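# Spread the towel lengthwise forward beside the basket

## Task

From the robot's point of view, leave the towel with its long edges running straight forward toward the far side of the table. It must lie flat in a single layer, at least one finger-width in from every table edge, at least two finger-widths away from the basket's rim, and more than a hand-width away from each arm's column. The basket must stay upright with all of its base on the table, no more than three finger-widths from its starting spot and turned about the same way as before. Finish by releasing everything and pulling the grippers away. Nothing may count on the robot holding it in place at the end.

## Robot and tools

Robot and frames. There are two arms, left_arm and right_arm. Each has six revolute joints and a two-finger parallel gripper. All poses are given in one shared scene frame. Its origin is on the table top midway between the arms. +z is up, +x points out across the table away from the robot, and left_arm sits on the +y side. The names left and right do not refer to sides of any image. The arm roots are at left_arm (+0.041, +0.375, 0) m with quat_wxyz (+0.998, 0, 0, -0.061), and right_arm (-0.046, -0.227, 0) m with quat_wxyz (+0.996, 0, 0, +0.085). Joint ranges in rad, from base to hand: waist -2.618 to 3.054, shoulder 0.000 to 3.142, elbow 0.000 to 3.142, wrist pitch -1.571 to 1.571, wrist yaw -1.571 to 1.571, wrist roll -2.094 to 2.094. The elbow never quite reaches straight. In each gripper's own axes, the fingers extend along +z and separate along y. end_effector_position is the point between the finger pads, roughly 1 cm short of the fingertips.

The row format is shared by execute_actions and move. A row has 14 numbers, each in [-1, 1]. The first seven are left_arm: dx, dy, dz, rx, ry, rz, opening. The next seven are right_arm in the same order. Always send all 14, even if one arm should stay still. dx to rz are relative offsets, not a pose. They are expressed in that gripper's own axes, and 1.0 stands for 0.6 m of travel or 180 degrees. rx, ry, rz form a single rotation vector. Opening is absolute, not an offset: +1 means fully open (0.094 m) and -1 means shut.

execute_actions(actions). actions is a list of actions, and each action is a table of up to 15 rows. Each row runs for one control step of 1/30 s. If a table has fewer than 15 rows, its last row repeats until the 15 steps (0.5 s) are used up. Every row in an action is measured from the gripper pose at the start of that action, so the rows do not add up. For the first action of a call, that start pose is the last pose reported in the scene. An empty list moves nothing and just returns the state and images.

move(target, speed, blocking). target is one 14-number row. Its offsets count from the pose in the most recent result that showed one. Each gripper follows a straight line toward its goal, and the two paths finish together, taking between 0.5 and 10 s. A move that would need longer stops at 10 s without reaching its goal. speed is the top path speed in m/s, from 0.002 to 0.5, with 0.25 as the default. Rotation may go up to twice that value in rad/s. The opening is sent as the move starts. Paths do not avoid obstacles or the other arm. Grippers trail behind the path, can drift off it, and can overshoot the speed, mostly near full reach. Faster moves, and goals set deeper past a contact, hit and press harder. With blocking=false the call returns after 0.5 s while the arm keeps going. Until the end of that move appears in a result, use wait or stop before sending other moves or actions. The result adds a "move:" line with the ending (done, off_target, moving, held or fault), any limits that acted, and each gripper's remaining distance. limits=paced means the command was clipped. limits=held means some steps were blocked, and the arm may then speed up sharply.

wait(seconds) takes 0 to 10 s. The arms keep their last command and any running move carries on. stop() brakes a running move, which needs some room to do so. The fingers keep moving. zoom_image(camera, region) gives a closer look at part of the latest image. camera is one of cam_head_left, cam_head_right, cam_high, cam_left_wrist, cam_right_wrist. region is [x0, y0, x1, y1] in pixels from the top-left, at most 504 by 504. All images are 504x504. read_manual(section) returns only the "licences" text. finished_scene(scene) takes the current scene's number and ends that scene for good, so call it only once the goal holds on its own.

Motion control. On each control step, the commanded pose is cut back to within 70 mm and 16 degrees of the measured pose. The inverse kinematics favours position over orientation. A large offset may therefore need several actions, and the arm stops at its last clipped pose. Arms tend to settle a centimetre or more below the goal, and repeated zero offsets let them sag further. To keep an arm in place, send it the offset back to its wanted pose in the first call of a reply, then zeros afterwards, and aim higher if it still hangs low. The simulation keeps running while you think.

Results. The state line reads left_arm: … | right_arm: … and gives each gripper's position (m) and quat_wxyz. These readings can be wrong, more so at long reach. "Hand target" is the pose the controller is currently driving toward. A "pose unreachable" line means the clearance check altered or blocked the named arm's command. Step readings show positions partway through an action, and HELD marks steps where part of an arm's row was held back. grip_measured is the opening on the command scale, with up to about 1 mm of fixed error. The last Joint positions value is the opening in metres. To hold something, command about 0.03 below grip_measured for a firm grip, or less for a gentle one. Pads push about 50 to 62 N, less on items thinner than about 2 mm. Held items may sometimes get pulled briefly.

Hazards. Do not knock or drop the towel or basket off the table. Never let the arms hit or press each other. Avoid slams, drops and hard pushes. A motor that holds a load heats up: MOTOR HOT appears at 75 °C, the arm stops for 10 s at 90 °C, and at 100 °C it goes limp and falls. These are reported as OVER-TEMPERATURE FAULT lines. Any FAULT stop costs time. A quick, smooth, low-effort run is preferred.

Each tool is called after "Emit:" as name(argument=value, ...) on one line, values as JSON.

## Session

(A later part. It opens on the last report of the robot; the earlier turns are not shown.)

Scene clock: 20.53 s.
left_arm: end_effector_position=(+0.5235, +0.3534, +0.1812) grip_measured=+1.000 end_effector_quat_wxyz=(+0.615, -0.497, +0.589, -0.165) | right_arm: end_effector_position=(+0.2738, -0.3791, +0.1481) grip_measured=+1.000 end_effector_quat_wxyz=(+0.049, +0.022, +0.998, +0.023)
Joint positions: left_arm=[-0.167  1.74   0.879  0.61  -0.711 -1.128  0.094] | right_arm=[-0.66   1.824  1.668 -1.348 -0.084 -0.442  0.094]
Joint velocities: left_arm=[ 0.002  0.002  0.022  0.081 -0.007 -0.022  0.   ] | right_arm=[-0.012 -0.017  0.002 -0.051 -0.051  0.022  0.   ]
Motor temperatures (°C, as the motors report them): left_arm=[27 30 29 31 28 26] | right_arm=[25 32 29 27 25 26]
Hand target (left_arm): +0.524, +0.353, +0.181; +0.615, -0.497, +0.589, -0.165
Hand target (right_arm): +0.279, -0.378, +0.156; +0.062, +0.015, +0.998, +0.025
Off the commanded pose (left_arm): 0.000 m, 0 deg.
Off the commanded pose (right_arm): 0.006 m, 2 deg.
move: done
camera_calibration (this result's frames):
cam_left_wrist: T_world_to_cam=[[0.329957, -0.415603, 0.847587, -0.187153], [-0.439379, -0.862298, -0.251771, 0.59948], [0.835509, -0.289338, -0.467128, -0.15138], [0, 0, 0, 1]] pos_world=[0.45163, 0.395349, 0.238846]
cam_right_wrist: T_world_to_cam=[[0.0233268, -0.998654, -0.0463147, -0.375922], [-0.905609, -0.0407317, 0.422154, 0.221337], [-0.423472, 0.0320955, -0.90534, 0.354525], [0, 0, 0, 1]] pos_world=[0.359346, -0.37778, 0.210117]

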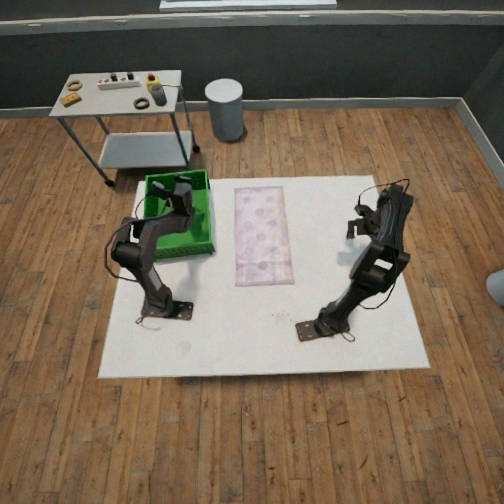

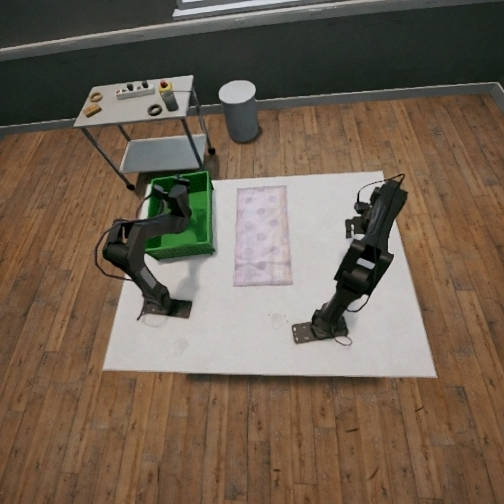

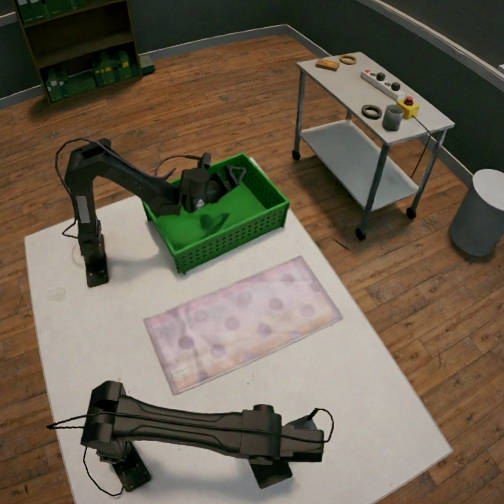

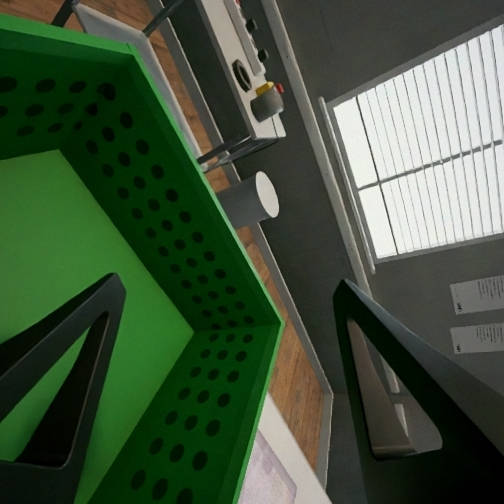

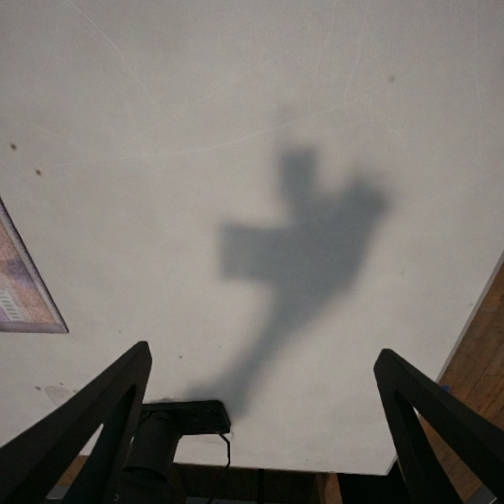

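Raise the left arm clear of the basket.

Emit:
move(target=[-0.11,-0.16,-0.06,0,0,0,1,0,0,0,0,0,0,1])

Emit:
finished_scene(scene=2)

Scene clock: 24.20 s.
left_arm: end_effector_position=(+0.5114, +0.3499, +0.2931) grip_measured=+1.000 end_effector_quat_wxyz=(+0.614, -0.496, +0.591, -0.166) | right_arm: end_effector_position=(+0.2735, -0.3789, +0.1481) grip_measured=+1.000 end_effector_quat_wxyz=(+0.048, +0.021, +0.998, +0.023)
Joint positions: left_arm=[-0.186  1.53   1.141  0.132 -0.726 -1.134  0.094] | right_arm=[-0.66   1.824  1.668 -1.349 -0.084 -0.444  0.094]
Joint velocities: left_arm=[ 0.002  0.012 -0.017 -0.037 -0.022  0.037  0.   ] | right_arm=[-0.012 -0.007  0.017 -0.037 -0.037 -0.022  0.   ]
Motor temperatures (°C, as the motors report them): left_arm=[27 30 29 31 28 26] | right_arm=[25 32 29 27 25 26]
Hand target (left_arm): +0.510, +0.348, +0.302; +0.616, -0.496, +0.589, -0.166
Hand target (right_arm): +0.274, -0.379, +0.148; +0.049, +0.022, +0.998, +0.023
Off the commanded pose (left_arm): 0.010 m, 0 deg.
Off the commanded pose (right_arm): 0.000 m, 0 deg.
move: done
camera_calibration (this result's frames):
cam_left_wrist: T_world_to_cam=[[0.330536, -0.416851, 0.846747, -0.279047], [-0.44338, -0.860592, -0.250589, 0.620456], [0.833163, -0.292602, -0.46928, -0.0870024], [0, 0, 0, 1]] pos_world=[0.43982, 0.392182, 0.350934]
cam_right_wrist: T_world_to_cam=[[0.02597, -0.99856, -0.046945, -0.376319], [-0.905194, -0.0434176, 0.422776, 0.219929], [-0.424205, 0.0315148, -0.905018, 0.354347], [0, 0, 0, 1]] pos_world=[0.359168, -0.377395, 0.210044]

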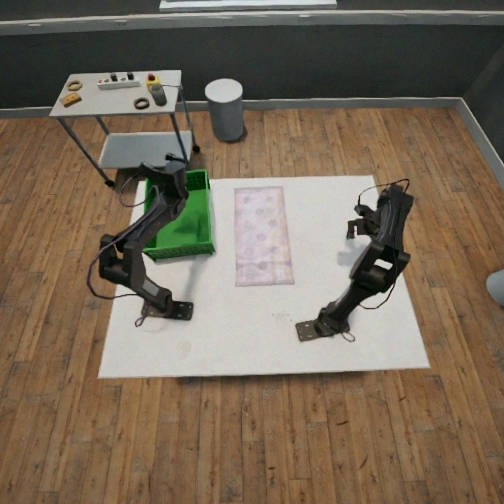

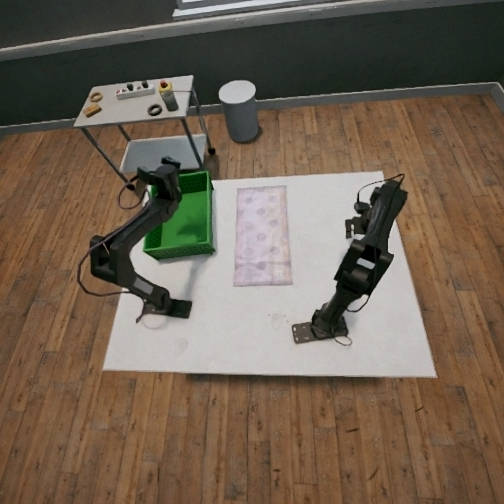

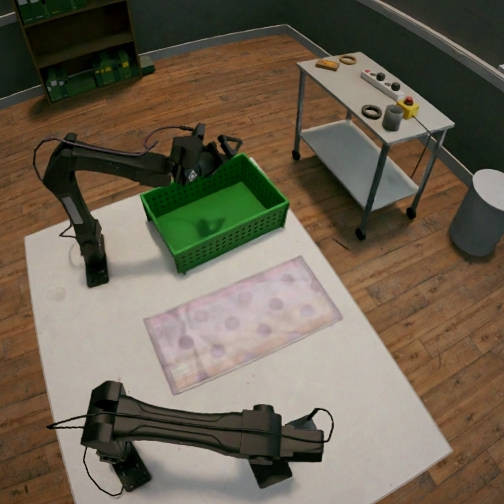

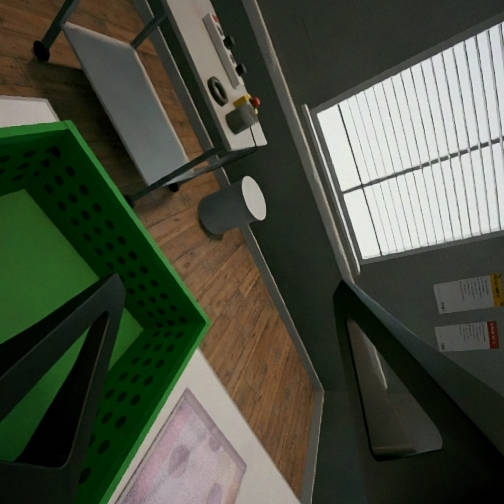

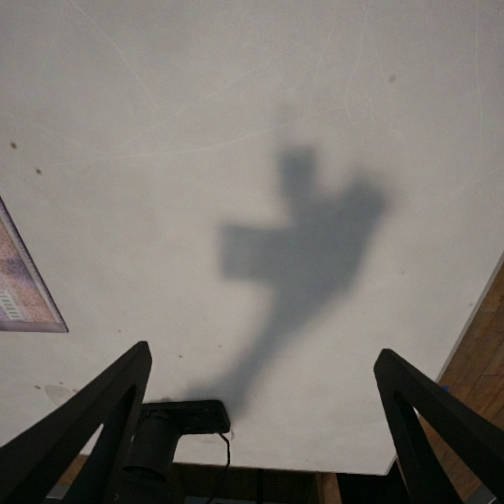

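The scene is finished: the task was done.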